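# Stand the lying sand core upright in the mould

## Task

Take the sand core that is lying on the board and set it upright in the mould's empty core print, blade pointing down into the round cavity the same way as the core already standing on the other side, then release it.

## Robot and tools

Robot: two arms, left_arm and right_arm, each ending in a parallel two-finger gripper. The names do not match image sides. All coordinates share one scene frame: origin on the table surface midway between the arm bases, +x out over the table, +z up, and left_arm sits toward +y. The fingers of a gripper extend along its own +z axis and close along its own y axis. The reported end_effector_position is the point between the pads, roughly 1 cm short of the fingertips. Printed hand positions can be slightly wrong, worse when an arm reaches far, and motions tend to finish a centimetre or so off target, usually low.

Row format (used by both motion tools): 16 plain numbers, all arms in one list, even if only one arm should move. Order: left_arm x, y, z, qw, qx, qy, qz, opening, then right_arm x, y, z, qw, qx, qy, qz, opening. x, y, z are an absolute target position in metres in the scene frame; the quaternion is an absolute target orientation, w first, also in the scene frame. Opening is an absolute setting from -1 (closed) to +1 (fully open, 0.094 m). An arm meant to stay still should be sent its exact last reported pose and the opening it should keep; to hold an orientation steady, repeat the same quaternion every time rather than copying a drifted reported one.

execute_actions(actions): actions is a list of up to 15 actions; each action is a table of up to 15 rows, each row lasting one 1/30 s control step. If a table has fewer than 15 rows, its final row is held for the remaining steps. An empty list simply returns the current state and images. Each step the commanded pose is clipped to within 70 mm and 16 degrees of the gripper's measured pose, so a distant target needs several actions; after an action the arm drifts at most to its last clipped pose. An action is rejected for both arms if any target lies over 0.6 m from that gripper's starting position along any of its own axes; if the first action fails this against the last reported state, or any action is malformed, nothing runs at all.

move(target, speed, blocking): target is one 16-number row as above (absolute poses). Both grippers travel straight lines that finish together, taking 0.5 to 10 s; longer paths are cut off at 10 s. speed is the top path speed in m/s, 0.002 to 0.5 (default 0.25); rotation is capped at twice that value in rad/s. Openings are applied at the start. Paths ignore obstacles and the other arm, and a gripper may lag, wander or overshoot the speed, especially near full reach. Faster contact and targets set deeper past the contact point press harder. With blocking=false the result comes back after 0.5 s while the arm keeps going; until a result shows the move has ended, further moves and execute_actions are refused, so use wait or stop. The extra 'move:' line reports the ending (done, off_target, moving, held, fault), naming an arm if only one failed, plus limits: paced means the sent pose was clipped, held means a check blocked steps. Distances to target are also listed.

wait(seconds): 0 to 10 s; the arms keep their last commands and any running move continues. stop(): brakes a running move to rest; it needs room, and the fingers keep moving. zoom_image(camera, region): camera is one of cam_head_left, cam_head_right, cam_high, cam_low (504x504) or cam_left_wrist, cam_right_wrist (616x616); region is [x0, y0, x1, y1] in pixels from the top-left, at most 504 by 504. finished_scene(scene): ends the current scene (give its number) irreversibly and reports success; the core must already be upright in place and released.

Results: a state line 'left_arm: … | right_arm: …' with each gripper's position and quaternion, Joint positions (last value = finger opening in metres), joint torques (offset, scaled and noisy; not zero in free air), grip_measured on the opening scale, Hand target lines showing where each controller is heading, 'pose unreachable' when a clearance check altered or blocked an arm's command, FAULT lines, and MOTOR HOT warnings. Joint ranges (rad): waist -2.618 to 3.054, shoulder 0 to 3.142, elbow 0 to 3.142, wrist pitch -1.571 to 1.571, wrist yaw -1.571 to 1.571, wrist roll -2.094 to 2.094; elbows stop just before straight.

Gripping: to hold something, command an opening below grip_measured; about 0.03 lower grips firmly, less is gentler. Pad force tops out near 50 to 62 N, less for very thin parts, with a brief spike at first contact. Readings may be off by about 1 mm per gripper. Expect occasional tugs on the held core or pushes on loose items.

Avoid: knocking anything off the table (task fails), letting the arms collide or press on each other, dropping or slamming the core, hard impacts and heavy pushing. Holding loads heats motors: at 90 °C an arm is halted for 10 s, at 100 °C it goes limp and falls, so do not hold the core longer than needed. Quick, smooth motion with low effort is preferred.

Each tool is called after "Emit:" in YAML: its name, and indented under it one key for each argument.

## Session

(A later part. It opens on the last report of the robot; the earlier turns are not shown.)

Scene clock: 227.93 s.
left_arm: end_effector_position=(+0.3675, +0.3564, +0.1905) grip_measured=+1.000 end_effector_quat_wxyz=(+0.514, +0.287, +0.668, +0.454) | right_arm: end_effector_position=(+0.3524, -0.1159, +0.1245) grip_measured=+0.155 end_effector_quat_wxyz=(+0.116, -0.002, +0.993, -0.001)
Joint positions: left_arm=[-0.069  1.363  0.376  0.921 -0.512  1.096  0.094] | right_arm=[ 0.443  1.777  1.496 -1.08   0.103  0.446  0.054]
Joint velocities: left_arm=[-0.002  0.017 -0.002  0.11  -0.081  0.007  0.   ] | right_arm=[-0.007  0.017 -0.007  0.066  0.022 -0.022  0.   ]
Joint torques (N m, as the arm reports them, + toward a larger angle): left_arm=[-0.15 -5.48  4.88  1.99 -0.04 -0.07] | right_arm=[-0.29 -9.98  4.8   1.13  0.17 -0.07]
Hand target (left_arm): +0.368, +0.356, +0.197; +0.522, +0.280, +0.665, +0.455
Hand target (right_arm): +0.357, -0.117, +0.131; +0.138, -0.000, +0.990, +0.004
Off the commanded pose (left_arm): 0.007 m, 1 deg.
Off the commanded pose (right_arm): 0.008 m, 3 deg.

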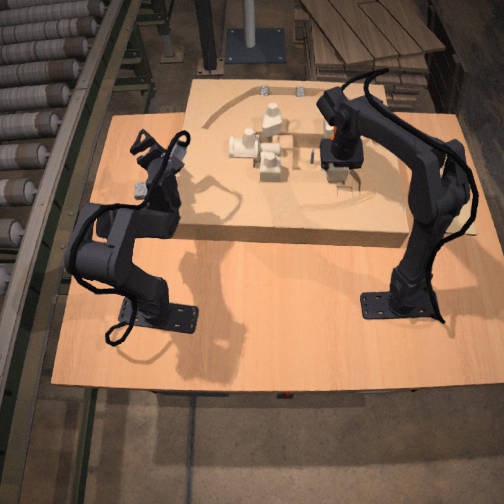

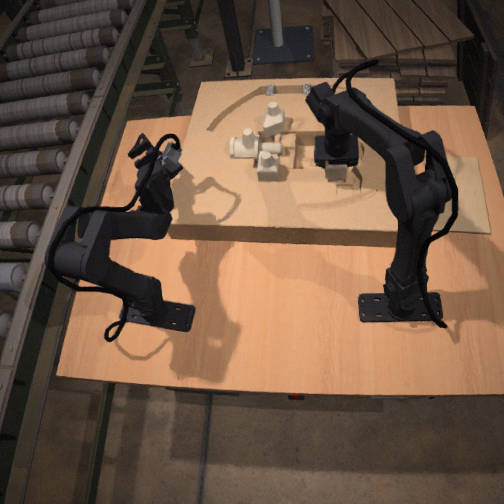

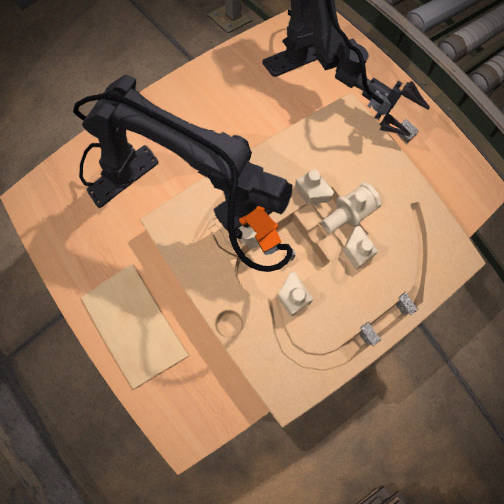

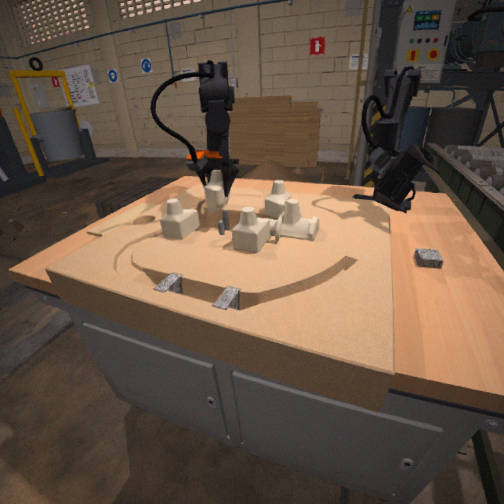

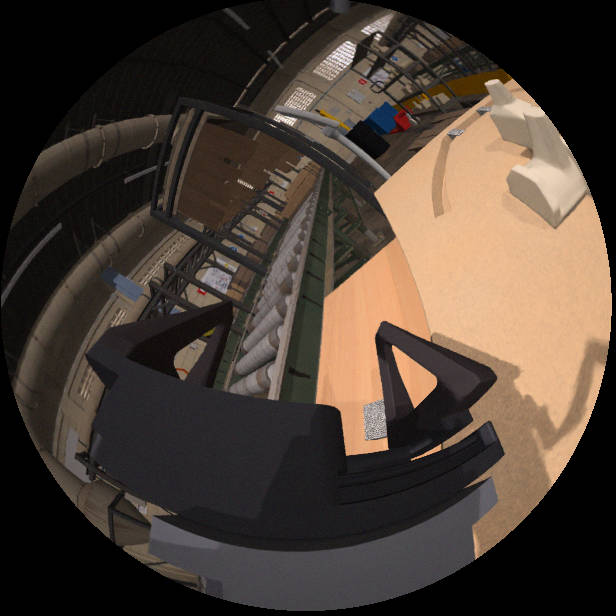

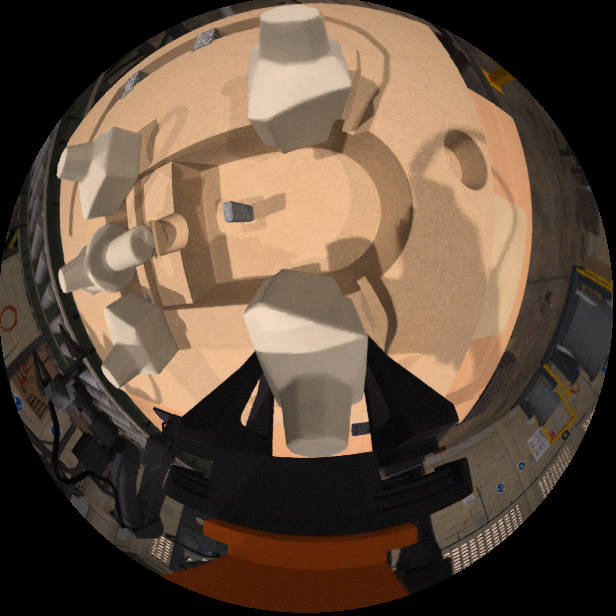

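Emit:
execute_actions:
  actions:
    - [[0.368,0.356,0.197,0.522,0.280,0.665,0.455,1,0.356,-0.117,0.140,0.132,0,0.991,0.004,0.12]]
    - [[0.368,0.356,0.197,0.522,0.280,0.665,0.455,1,0.355,-0.1175,0.144,0.128,0,0.992,0.004,0.12]]

Emit:
zoom_image:
  camera: "cam_head_left"
  region: [305,135,375,205]

Emit:
zoom_image:
  camera: "cam_low"
  region: [185,165,245,225]

Scene clock: 234.20 s.
left_arm: end_effector_position=(+0.3675, +0.3564, +0.1905) grip_measured=+1.000 end_effector_quat_wxyz=(+0.514, +0.287, +0.668, +0.454) | right_arm: end_effector_position=(+0.3482, -0.1176, +0.1249) grip_measured=+0.155 end_effector_quat_wxyz=(+0.107, -0.002, +0.994, -0.004)
Joint positions: left_arm=[-0.069  1.363  0.376  0.921 -0.512  1.096  0.094] | right_arm=[ 0.443  1.777  1.501 -1.104  0.101  0.446  0.054]
Joint velocities: left_arm=[ 0.007 -0.002 -0.017 -0.051  0.007 -0.007  0.   ] | right_arm=[-0.007 -0.002  0.002 -0.022  0.037  0.051 -0.   ]
Joint torques (N m, as the arm reports them, + toward a larger angle): left_arm=[-0.06 -5.38  4.93  1.94 -0.03 -0.04] | right_arm=[-0.56 -9.42  8.75  0.57  0.09 -0.09]
Hand target (left_arm): +0.368, +0.356, +0.197; +0.522, +0.280, +0.665, +0.455
Hand target (right_arm): +0.355, -0.118, +0.144; +0.128, -0.000, +0.992, +0.004
Off the commanded pose (left_arm): 0.007 m, 1 deg.
Off the commanded pose (right_arm): 0.020 m, 3 deg.

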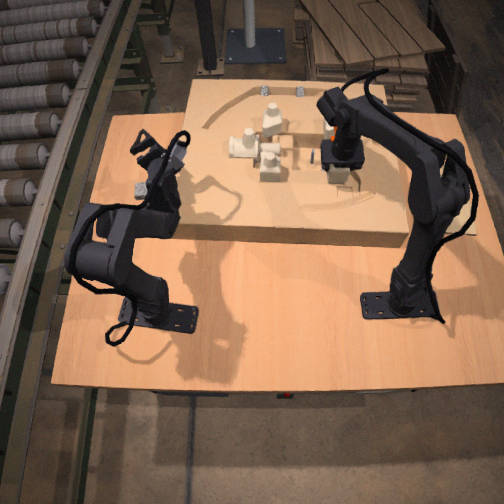

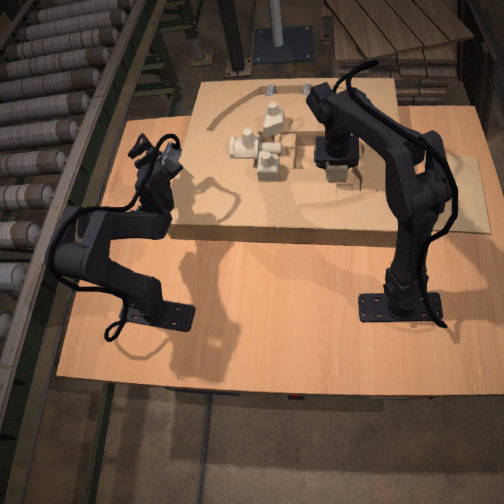

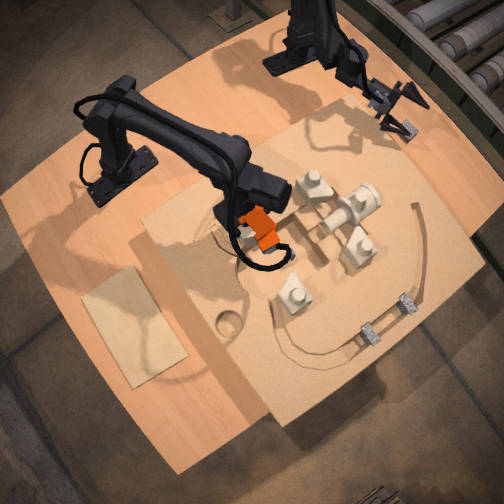

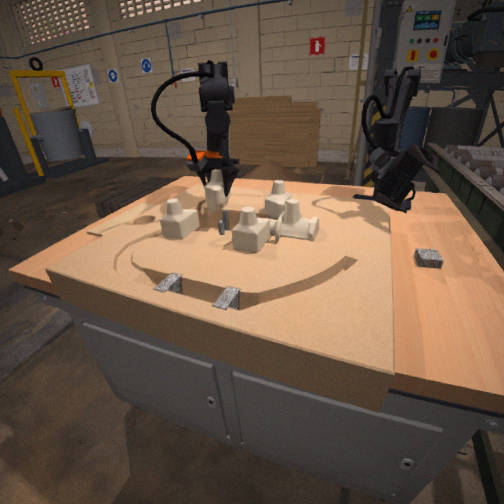

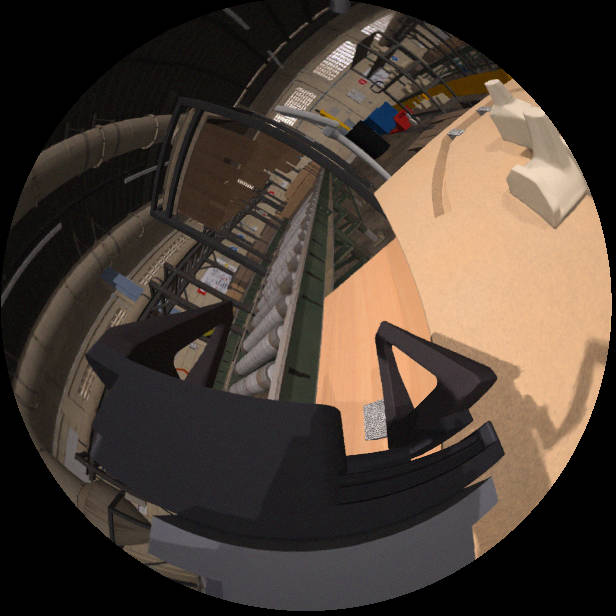

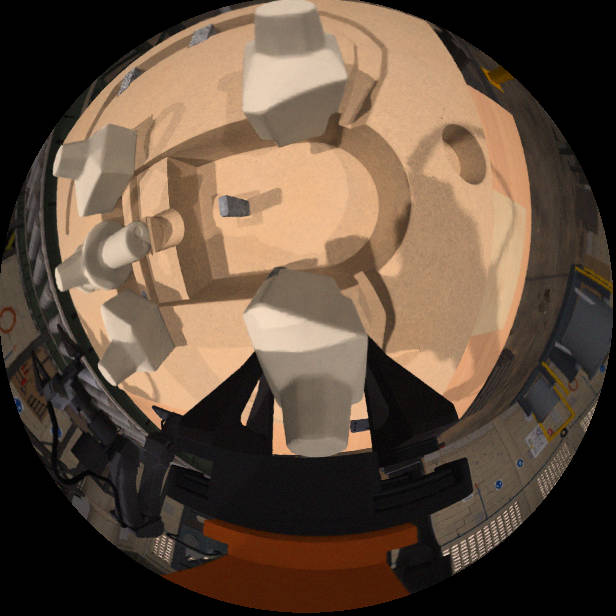

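Region (305, 135, 375, 205) of cam_head_left's 504x504 image, scaled by 7.200, with more detail than that image has.

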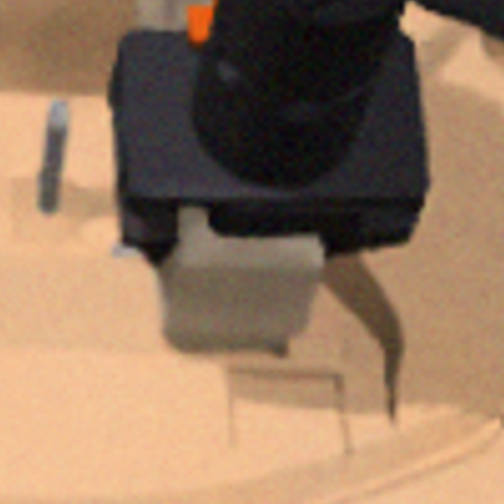

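Region (185, 165, 245, 225) of cam_low's 504x504 image, scaled by 8.400, with more detail than that image has.

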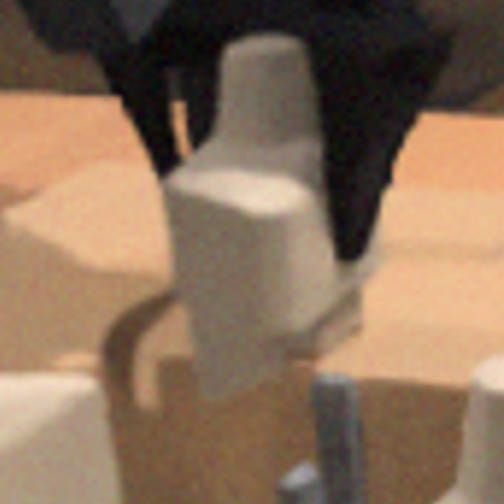

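Emit:
execute_actions:
  actions:
    - [[0.368,0.356,0.197,0.522,0.280,0.665,0.455,1,0.354,-0.117,0.138,0.120,0,0.993,0.004,0.12]]
    - [[0.368,0.356,0.197,0.522,0.280,0.665,0.455,1,0.354,-0.117,0.133,0.116,0,0.993,0.004,0.12]]
    - [[0.368,0.356,0.197,0.522,0.280,0.665,0.455,1,0.354,-0.117,0.130,0.116,0,0.993,0.004,0.12]]

Emit:
zoom_image:
  camera: "cam_head_left"
  region: [305,135,375,205]

Emit:
zoom_image:
  camera: "cam_low"
  region: [185,165,245,225]

Scene clock: 239.03 s.
left_arm: end_effector_position=(+0.3675, +0.3564, +0.1905) grip_measured=+1.000 end_effector_quat_wxyz=(+0.514, +0.287, +0.668, +0.454) | right_arm: end_effector_position=(+0.3482, -0.1175, +0.1249) grip_measured=+0.155 end_effector_quat_wxyz=(+0.107, -0.002, +0.994, -0.003)
Joint positions: left_arm=[-0.069  1.363  0.376  0.921 -0.512  1.096  0.094] | right_arm=[ 0.443  1.777  1.501 -1.104  0.101  0.446  0.054]
Joint velocities: left_arm=[-0.022  0.007 -0.002 -0.007  0.007  0.007  0.   ] | right_arm=[ 0.007 -0.012  0.002 -0.037  0.037 -0.022  0.001]
Joint torques (N m, as the arm reports them, + toward a larger angle): left_arm=[-0.21 -5.44  4.94  1.97 -0.04 -0.06] | right_arm=[-0.81 -7.95  6.92  0.82 -0.02 -0.09]
Hand target (left_arm): +0.368, +0.356, +0.197; +0.522, +0.280, +0.665, +0.455
Hand target (right_arm): +0.354, -0.117, +0.130; +0.116, -0.000, +0.993, +0.004
Off the commanded pose (left_arm): 0.007 m, 1 deg.
Off the commanded pose (right_arm): 0.008 m, 1 deg.

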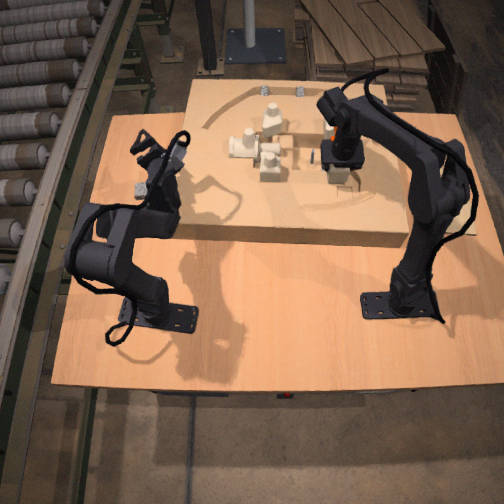

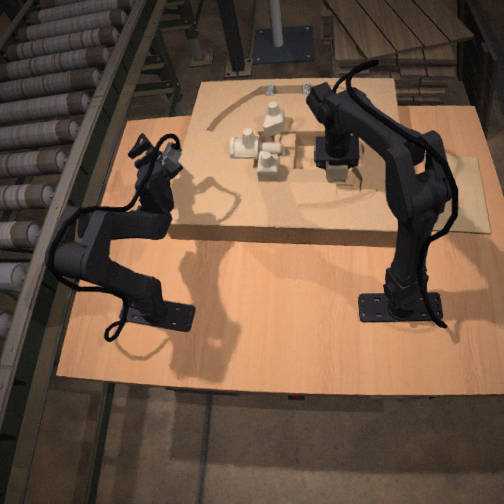

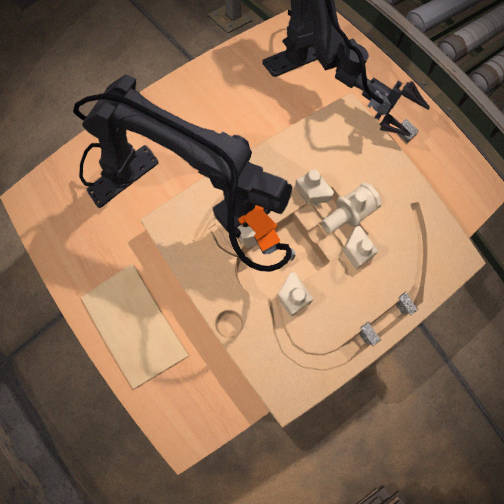

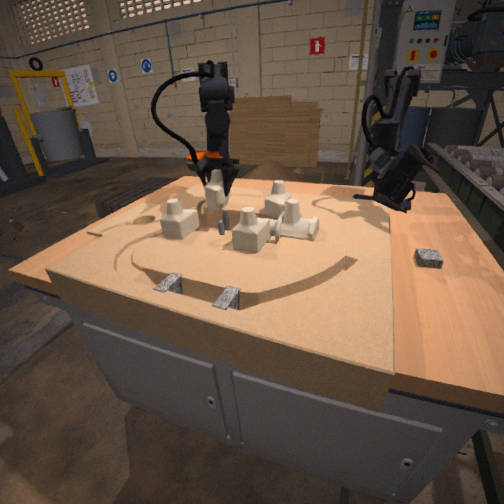

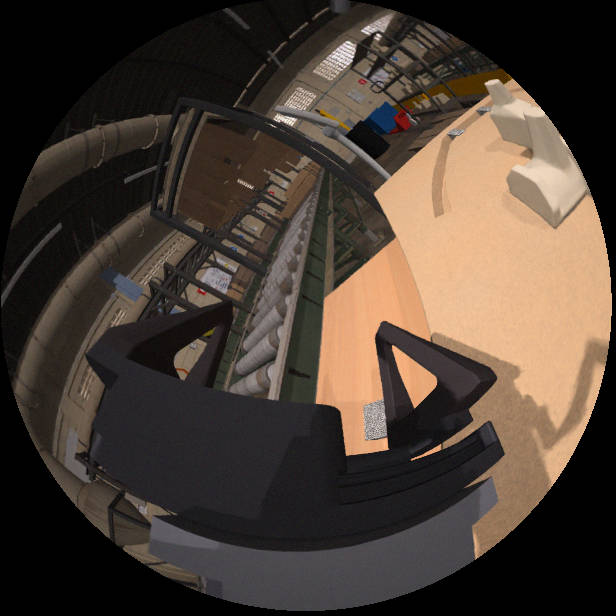

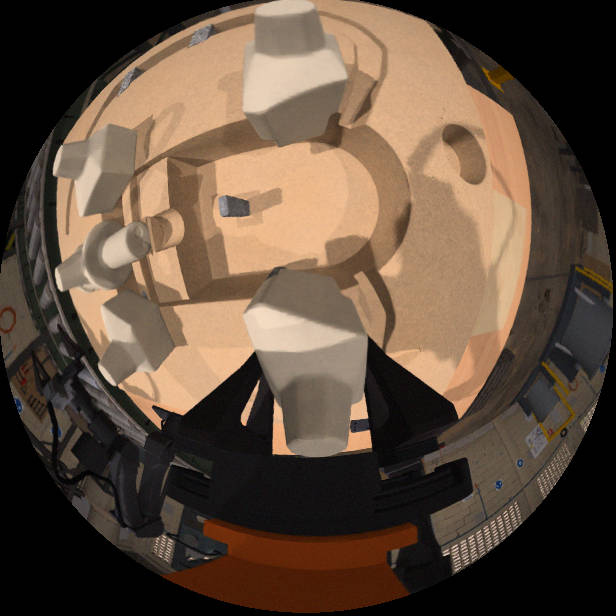

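Region (305, 135, 375, 205) of cam_head_left's 504x504 image, scaled by 7.200, with more detail than that image has.

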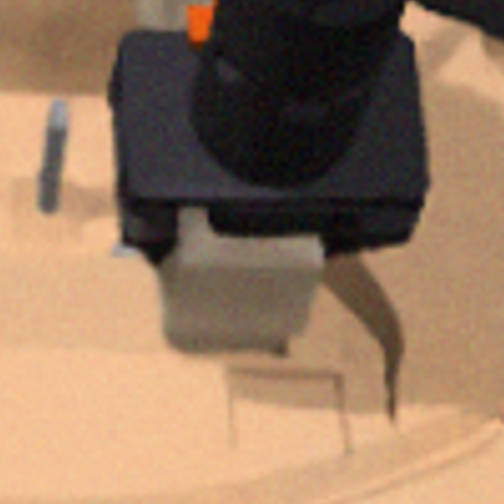

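Region (185, 165, 245, 225) of cam_low's 504x504 image, scaled by 8.400, with more detail than that image has.

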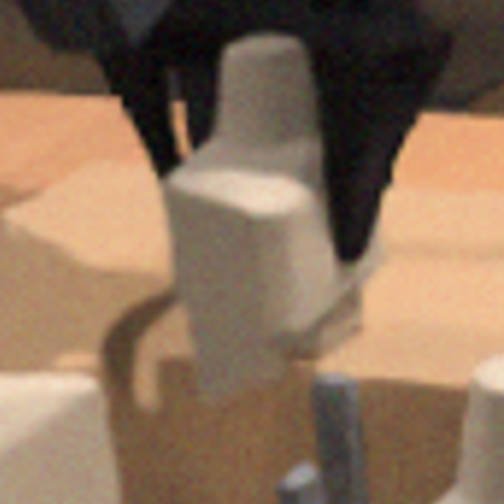

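Emit:
execute_actions:
  actions:
    - [[0.368,0.356,0.197,0.522,0.280,0.665,0.455,1,0.352,-0.116,0.127,0.118,0,0.993,0.004,0.12]]
    - [[0.368,0.356,0.197,0.522,0.280,0.665,0.455,1,0.351,-0.116,0.124,0.118,0,0.993,0.004,0.12]]

Emit:
zoom_image:
  camera: "cam_low"
  region: [185,165,245,225]

Scene clock: 243.20 s.
left_arm: end_effector_position=(+0.3675, +0.3564, +0.1905) grip_measured=+1.000 end_effector_quat_wxyz=(+0.514, +0.287, +0.668, +0.454) | right_arm: end_effector_position=(+0.3491, -0.1171, +0.1233) grip_measured=+0.155 end_effector_quat_wxyz=(+0.109, -0.002, +0.994, -0.003)
Joint positions: left_arm=[-0.069  1.363  0.376  0.921 -0.512  1.096  0.094] | right_arm=[ 0.443  1.777  1.494 -1.093  0.101  0.446  0.054]
Joint velocities: left_arm=[ 0.002 -0.007  0.007 -0.007  0.007 -0.051  0.   ] | right_arm=[-0.007  0.007 -0.007 -0.007 -0.007  0.037  0.   ]
Joint torques (N m, as the arm reports them, + toward a larger angle): left_arm=[ 0.01 -5.34  5.03  1.98 -0.03 -0.08] | right_arm=[-0.21 -8.76  4.85  1.02  0.01 -0.02]
Hand target (left_arm): +0.368, +0.356, +0.197; +0.522, +0.280, +0.665, +0.455
Hand target (right_arm): +0.351, -0.116, +0.124; +0.118, -0.000, +0.993, +0.004
Off the commanded pose (left_arm): 0.007 m, 1 deg.
Off the commanded pose (right_arm): 0.002 m, 1 deg.

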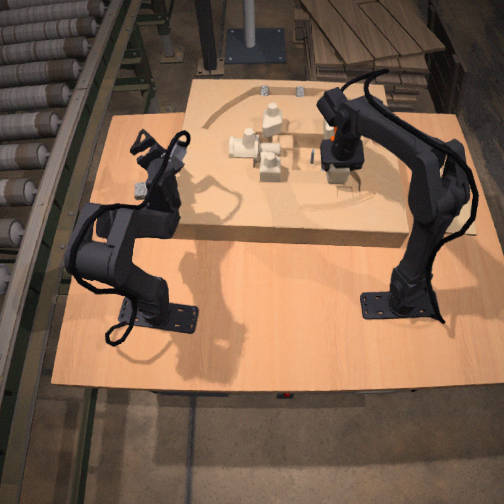

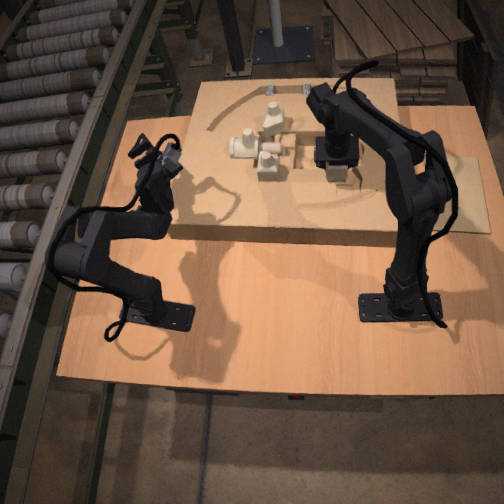

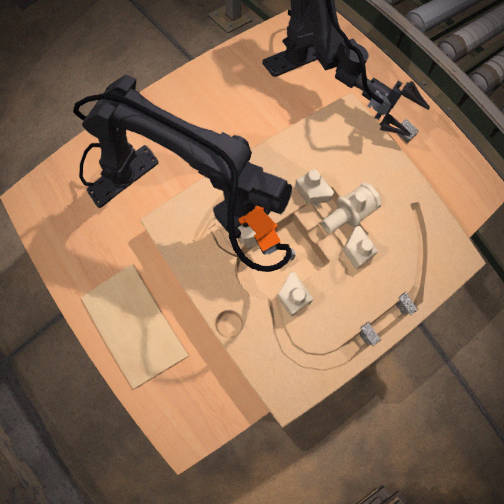

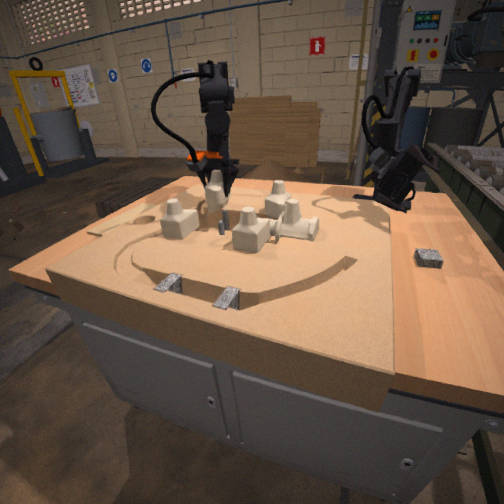

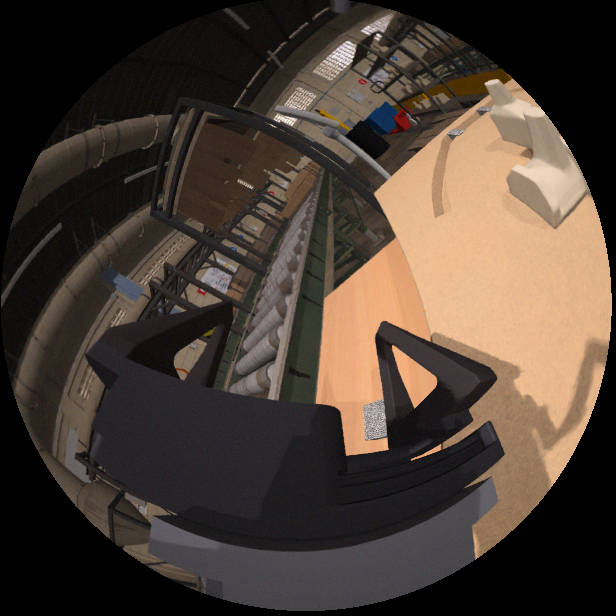

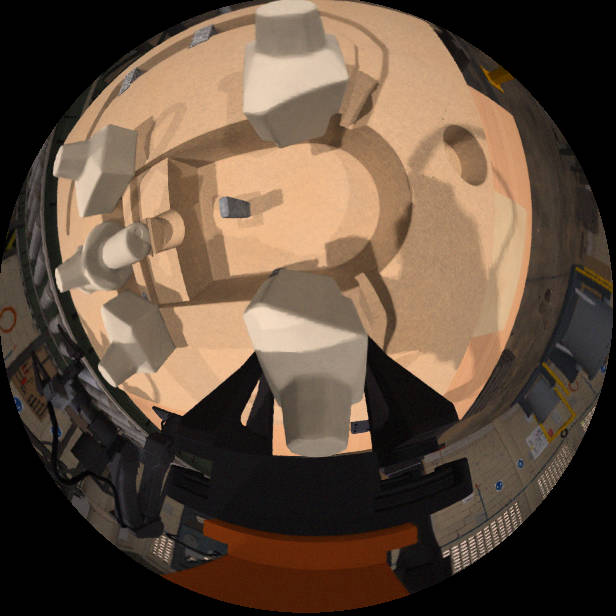

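Region (185, 165, 245, 225) of cam_low's 504x504 image, scaled by 8.400, with more detail than that image has.

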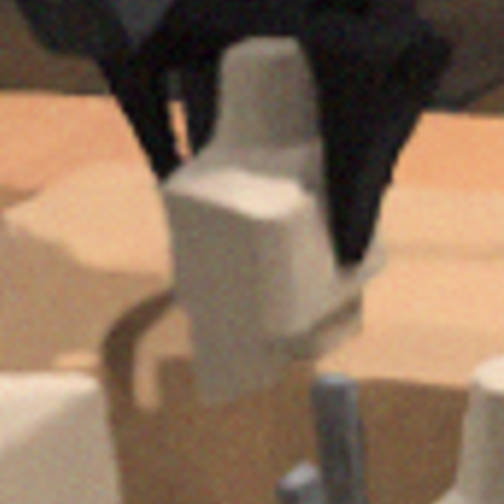

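It is descending freely now, so I continue.

Emit:
execute_actions:
  actions:
    - [[0.368,0.356,0.197,0.522,0.280,0.665,0.455,1,0.351,-0.116,0.121,0.118,0,0.993,0.004,0.12]]
    - [[0.368,0.356,0.197,0.522,0.280,0.665,0.455,1,0.351,-0.116,0.118,0.118,0,0.993,0.004,0.12]]

Emit:
zoom_image:
  camera: "cam_low"
  region: [185,165,245,225]

Scene clock: 246.03 s.
left_arm: end_effector_position=(+0.3675, +0.3564, +0.1905) grip_measured=+1.000 end_effector_quat_wxyz=(+0.514, +0.287, +0.668, +0.454) | right_arm: end_effector_position=(+0.3489, -0.1172, +0.1226) grip_measured=+0.155 end_effector_quat_wxyz=(+0.110, -0.002, +0.994, -0.002)
Joint positions: left_arm=[-0.069  1.363  0.376  0.921 -0.512  1.096  0.094] | right_arm=[ 0.443  1.774  1.487 -1.086  0.101  0.446  0.054]
Joint velocities: left_arm=[ 0.007 -0.002  0.002 -0.022 -0.051  0.007  0.   ] | right_arm=[-0.002  0.012 -0.002 -0.022  0.037 -0.051  0.001]
Joint torques (N m, as the arm reports them, + toward a larger angle): left_arm=[-0.12 -5.4   4.9   1.98 -0.04 -0.06] | right_arm=[-0.21 -8.36  3.87  1.2   0.01 -0.02]
Hand target (left_arm): +0.368, +0.356, +0.197; +0.522, +0.280, +0.665, +0.455
Hand target (right_arm): +0.351, -0.116, +0.118; +0.118, -0.000, +0.993, +0.004
Off the commanded pose (left_arm): 0.007 m, 1 deg.
Off the commanded pose (right_arm): 0.005 m, 1 deg.

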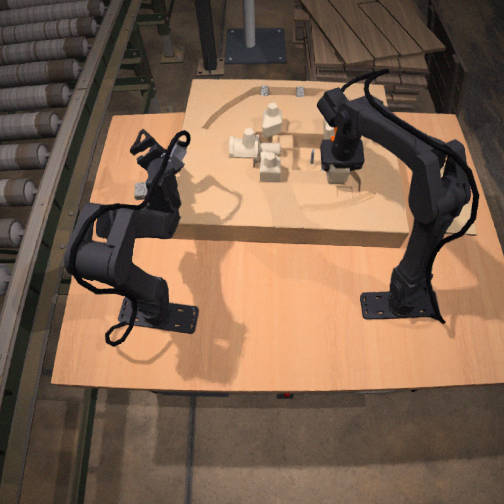

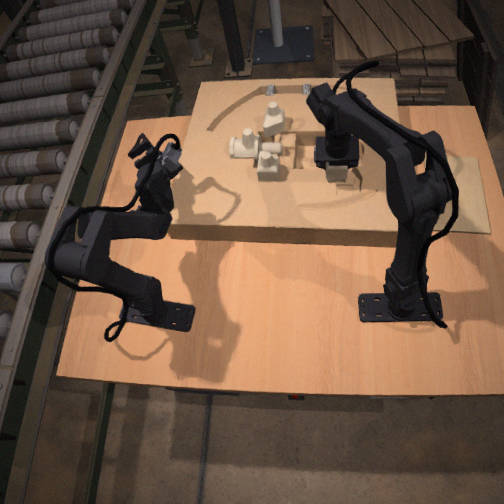

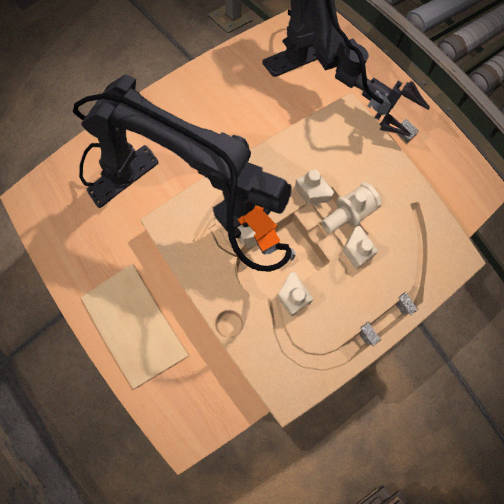

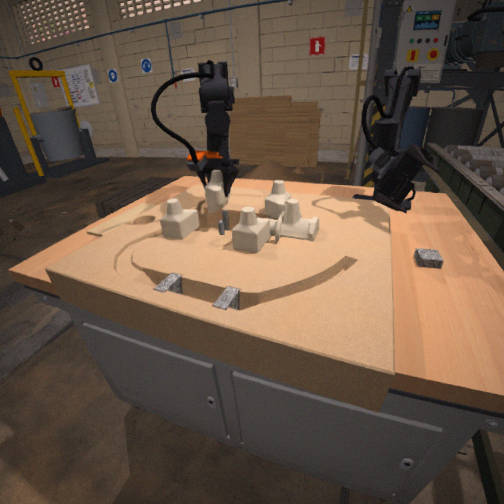

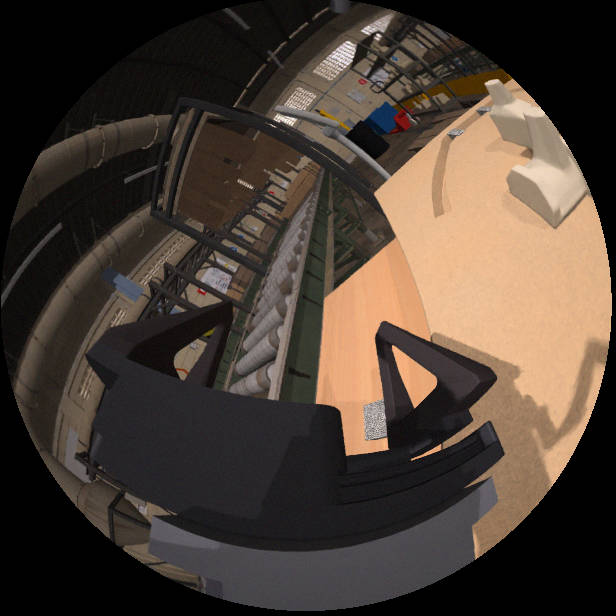

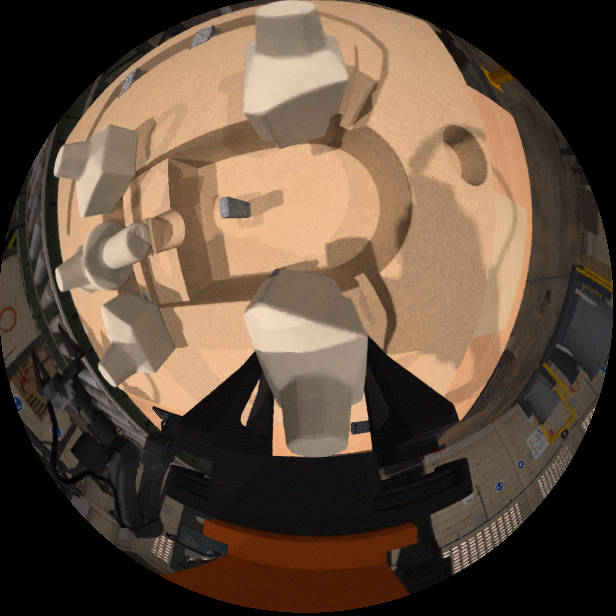

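Region (185, 165, 245, 225) of cam_low's 504x504 image, scaled by 8.400, with more detail than that image has.

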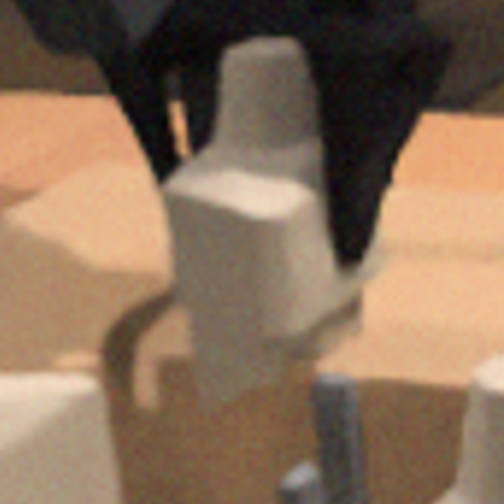

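Emit:
execute_actions:
  actions:
    - [[0.368,0.356,0.197,0.522,0.280,0.665,0.455,1,0.354,-0.116,0.128,0.128,0,0.992,0.004,0.12]]
    - [[0.368,0.356,0.197,0.522,0.280,0.665,0.455,1,0.356,-0.116,0.130,0.136,0,0.991,0.004,0.12]]

Emit:
zoom_image:
  camera: "cam_head_left"
  region: [305,135,375,205]

Emit:
zoom_image:
  camera: "cam_low"
  region: [185,165,245,225]

Scene clock: 251.00 s.
left_arm: end_effector_position=(+0.3675, +0.3564, +0.1905) grip_measured=+1.000 end_effector_quat_wxyz=(+0.514, +0.287, +0.668, +0.454) | right_arm: end_effector_position=(+0.3493, -0.1174, +0.1232) grip_measured=+0.155 end_effector_quat_wxyz=(+0.112, -0.002, +0.994, -0.002)
Joint positions: left_arm=[-0.069  1.363  0.376  0.921 -0.512  1.096  0.094] | right_arm=[ 0.443  1.773  1.487 -1.085  0.103  0.446  0.054]
Joint velocities: left_arm=[-0.007 -0.032  0.007  0.007 -0.037 -0.081  0.   ] | right_arm=[-0.007 -0.012  0.012 -0.007 -0.051  0.007 -0.001]
Joint torques (N m, as the arm reports them, + toward a larger angle): left_arm=[ 0.   -5.37  4.99  1.97 -0.06 -0.04] | right_arm=[-0.07 -9.42  5.36  1.15  0.17 -0.05]
Hand target (left_arm): +0.368, +0.356, +0.197; +0.522, +0.280, +0.665, +0.455
Hand target (right_arm): +0.356, -0.116, +0.130; +0.136, -0.000, +0.991, +0.004
Off the commanded pose (left_arm): 0.007 m, 1 deg.
Off the commanded pose (right_arm): 0.010 m, 3 deg.

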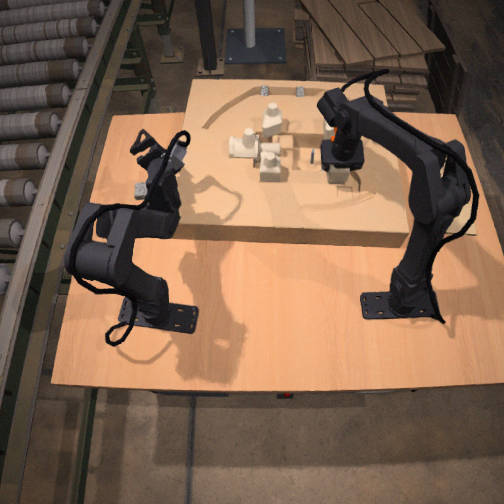

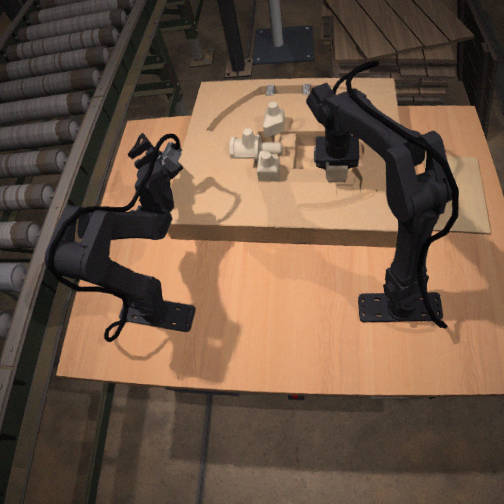

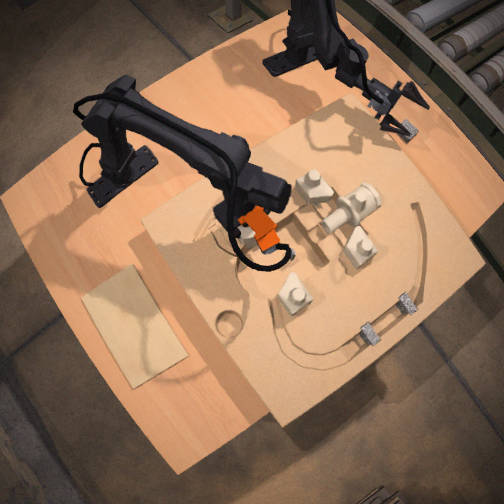

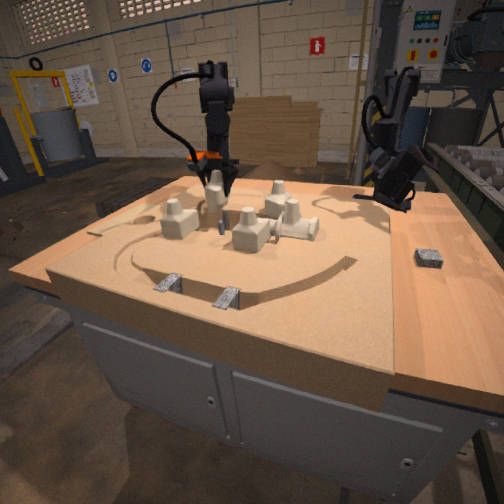

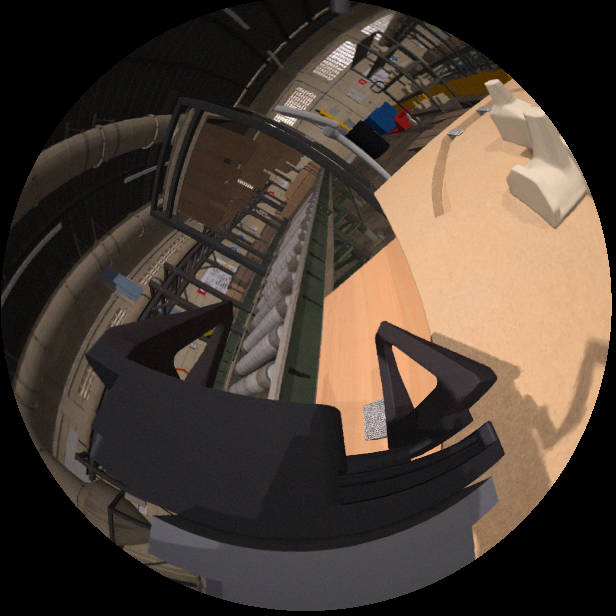

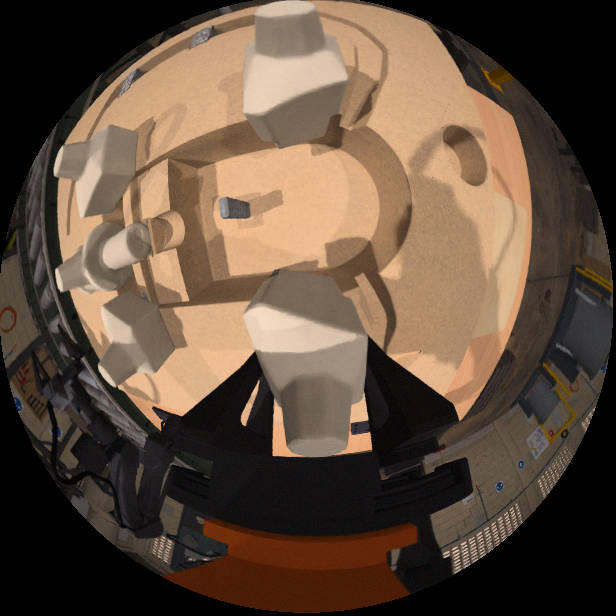

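Region (305, 135, 375, 205) of cam_head_left's 504x504 image, scaled by 7.200, with more detail than that image has.

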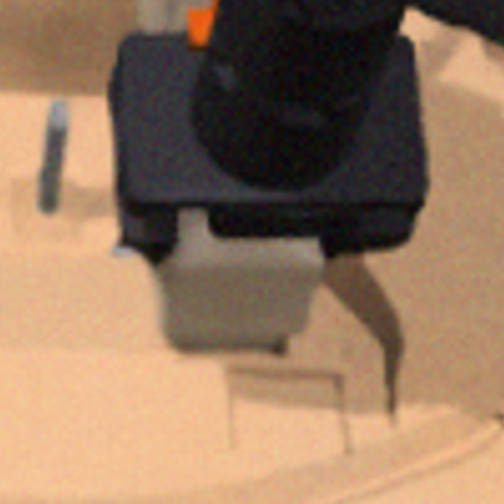

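Region (185, 165, 245, 225) of cam_low's 504x504 image, scaled by 8.400, with more detail than that image has.

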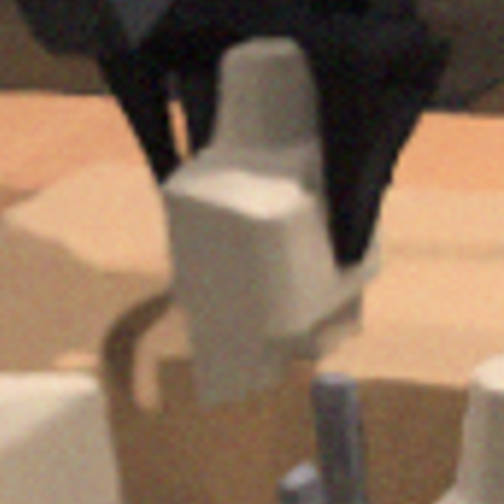

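Emit:
execute_actions:
  actions:
    - [[0.368,0.356,0.197,0.522,0.280,0.665,0.455,1,0.358,-0.118,0.135,0.142,0,0.99,0.004,0.12]]
    - [[0.368,0.356,0.197,0.522,0.280,0.665,0.455,1,0.359,-0.120,0.136,0.145,0,0.989,0.004,0.12]]

Emit:
zoom_image:
  camera: "cam_head_left"
  region: [305,135,375,205]

Emit:
zoom_image:
  camera: "cam_low"
  region: [185,165,245,225]

Scene clock: 256.20 s.
left_arm: end_effector_position=(+0.3675, +0.3564, +0.1905) grip_measured=+1.000 end_effector_quat_wxyz=(+0.514, +0.287, +0.668, +0.454) | right_arm: end_effector_position=(+0.3496, -0.1175, +0.1233) grip_measured=+0.155 end_effector_quat_wxyz=(+0.113, -0.003, +0.994, -0.003)
Joint positions: left_arm=[-0.069  1.363  0.376  0.921 -0.512  1.096  0.094] | right_arm=[ 0.443  1.773  1.487 -1.084  0.104  0.443  0.054]
Joint velocities: left_arm=[-0.017 -0.017  0.002  0.051  0.007 -0.037  0.   ] | right_arm=[ 0.002  0.017 -0.002 -0.022  0.007 -0.022 -0.001]
Joint torques (N m, as the arm reports them, + toward a larger angle): left_arm=[-0.09 -5.43  5.01  1.98 -0.06 -0.07] | right_arm=[ -0.88 -10.4    5.61   1.15   0.22  -0.14]
Hand target (left_arm): +0.368, +0.356, +0.197; +0.522, +0.280, +0.665, +0.455
Hand target (right_arm): +0.359, -0.120, +0.136; +0.145, -0.000, +0.989, +0.003
Off the commanded pose (left_arm): 0.007 m, 1 deg.
Off the commanded pose (right_arm): 0.016 m, 4 deg.

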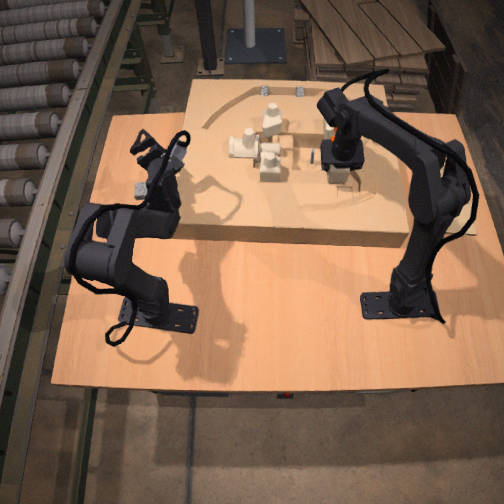

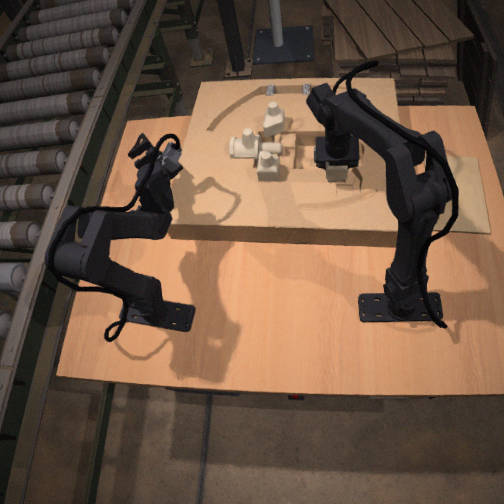

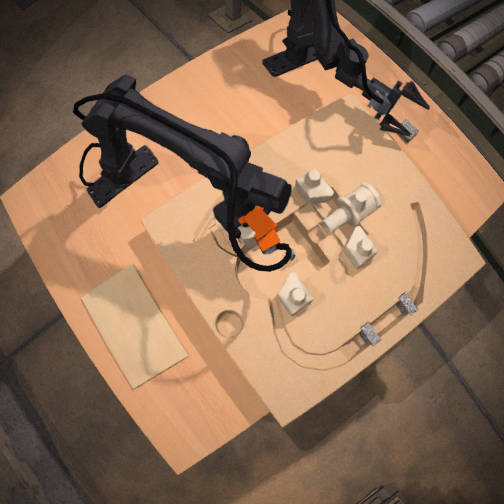

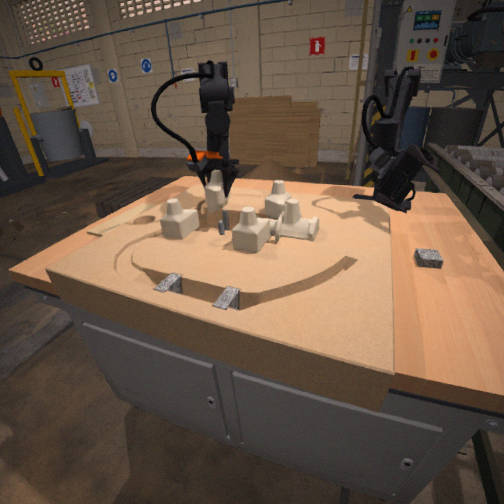

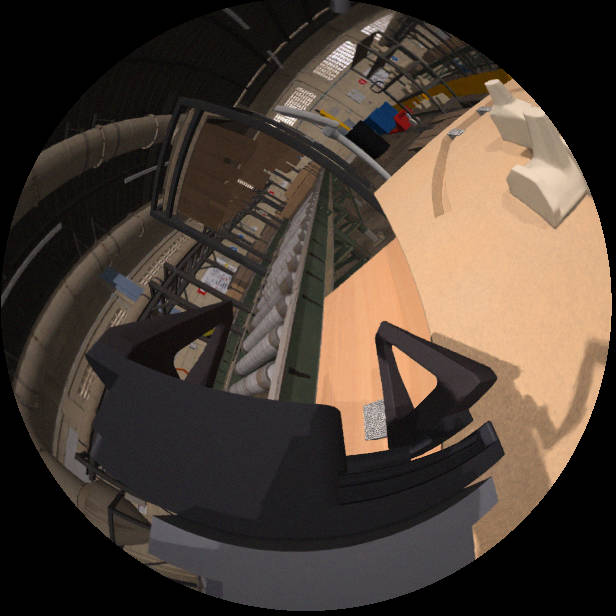

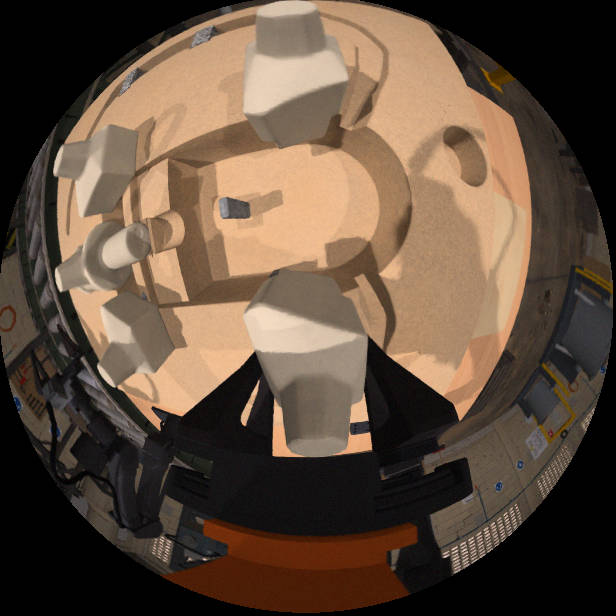

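Region (305, 135, 375, 205) of cam_head_left's 504x504 image, scaled by 7.200, with more detail than that image has.

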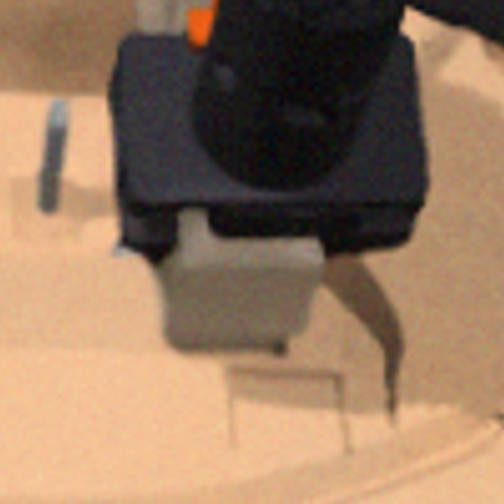

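Region (185, 165, 245, 225) of cam_low's 504x504 image, scaled by 8.400, with more detail than that image has.

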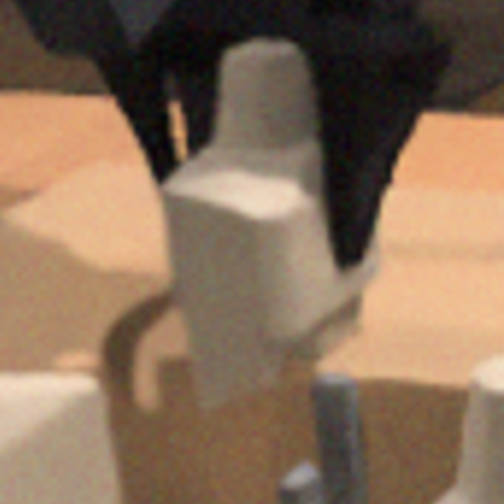

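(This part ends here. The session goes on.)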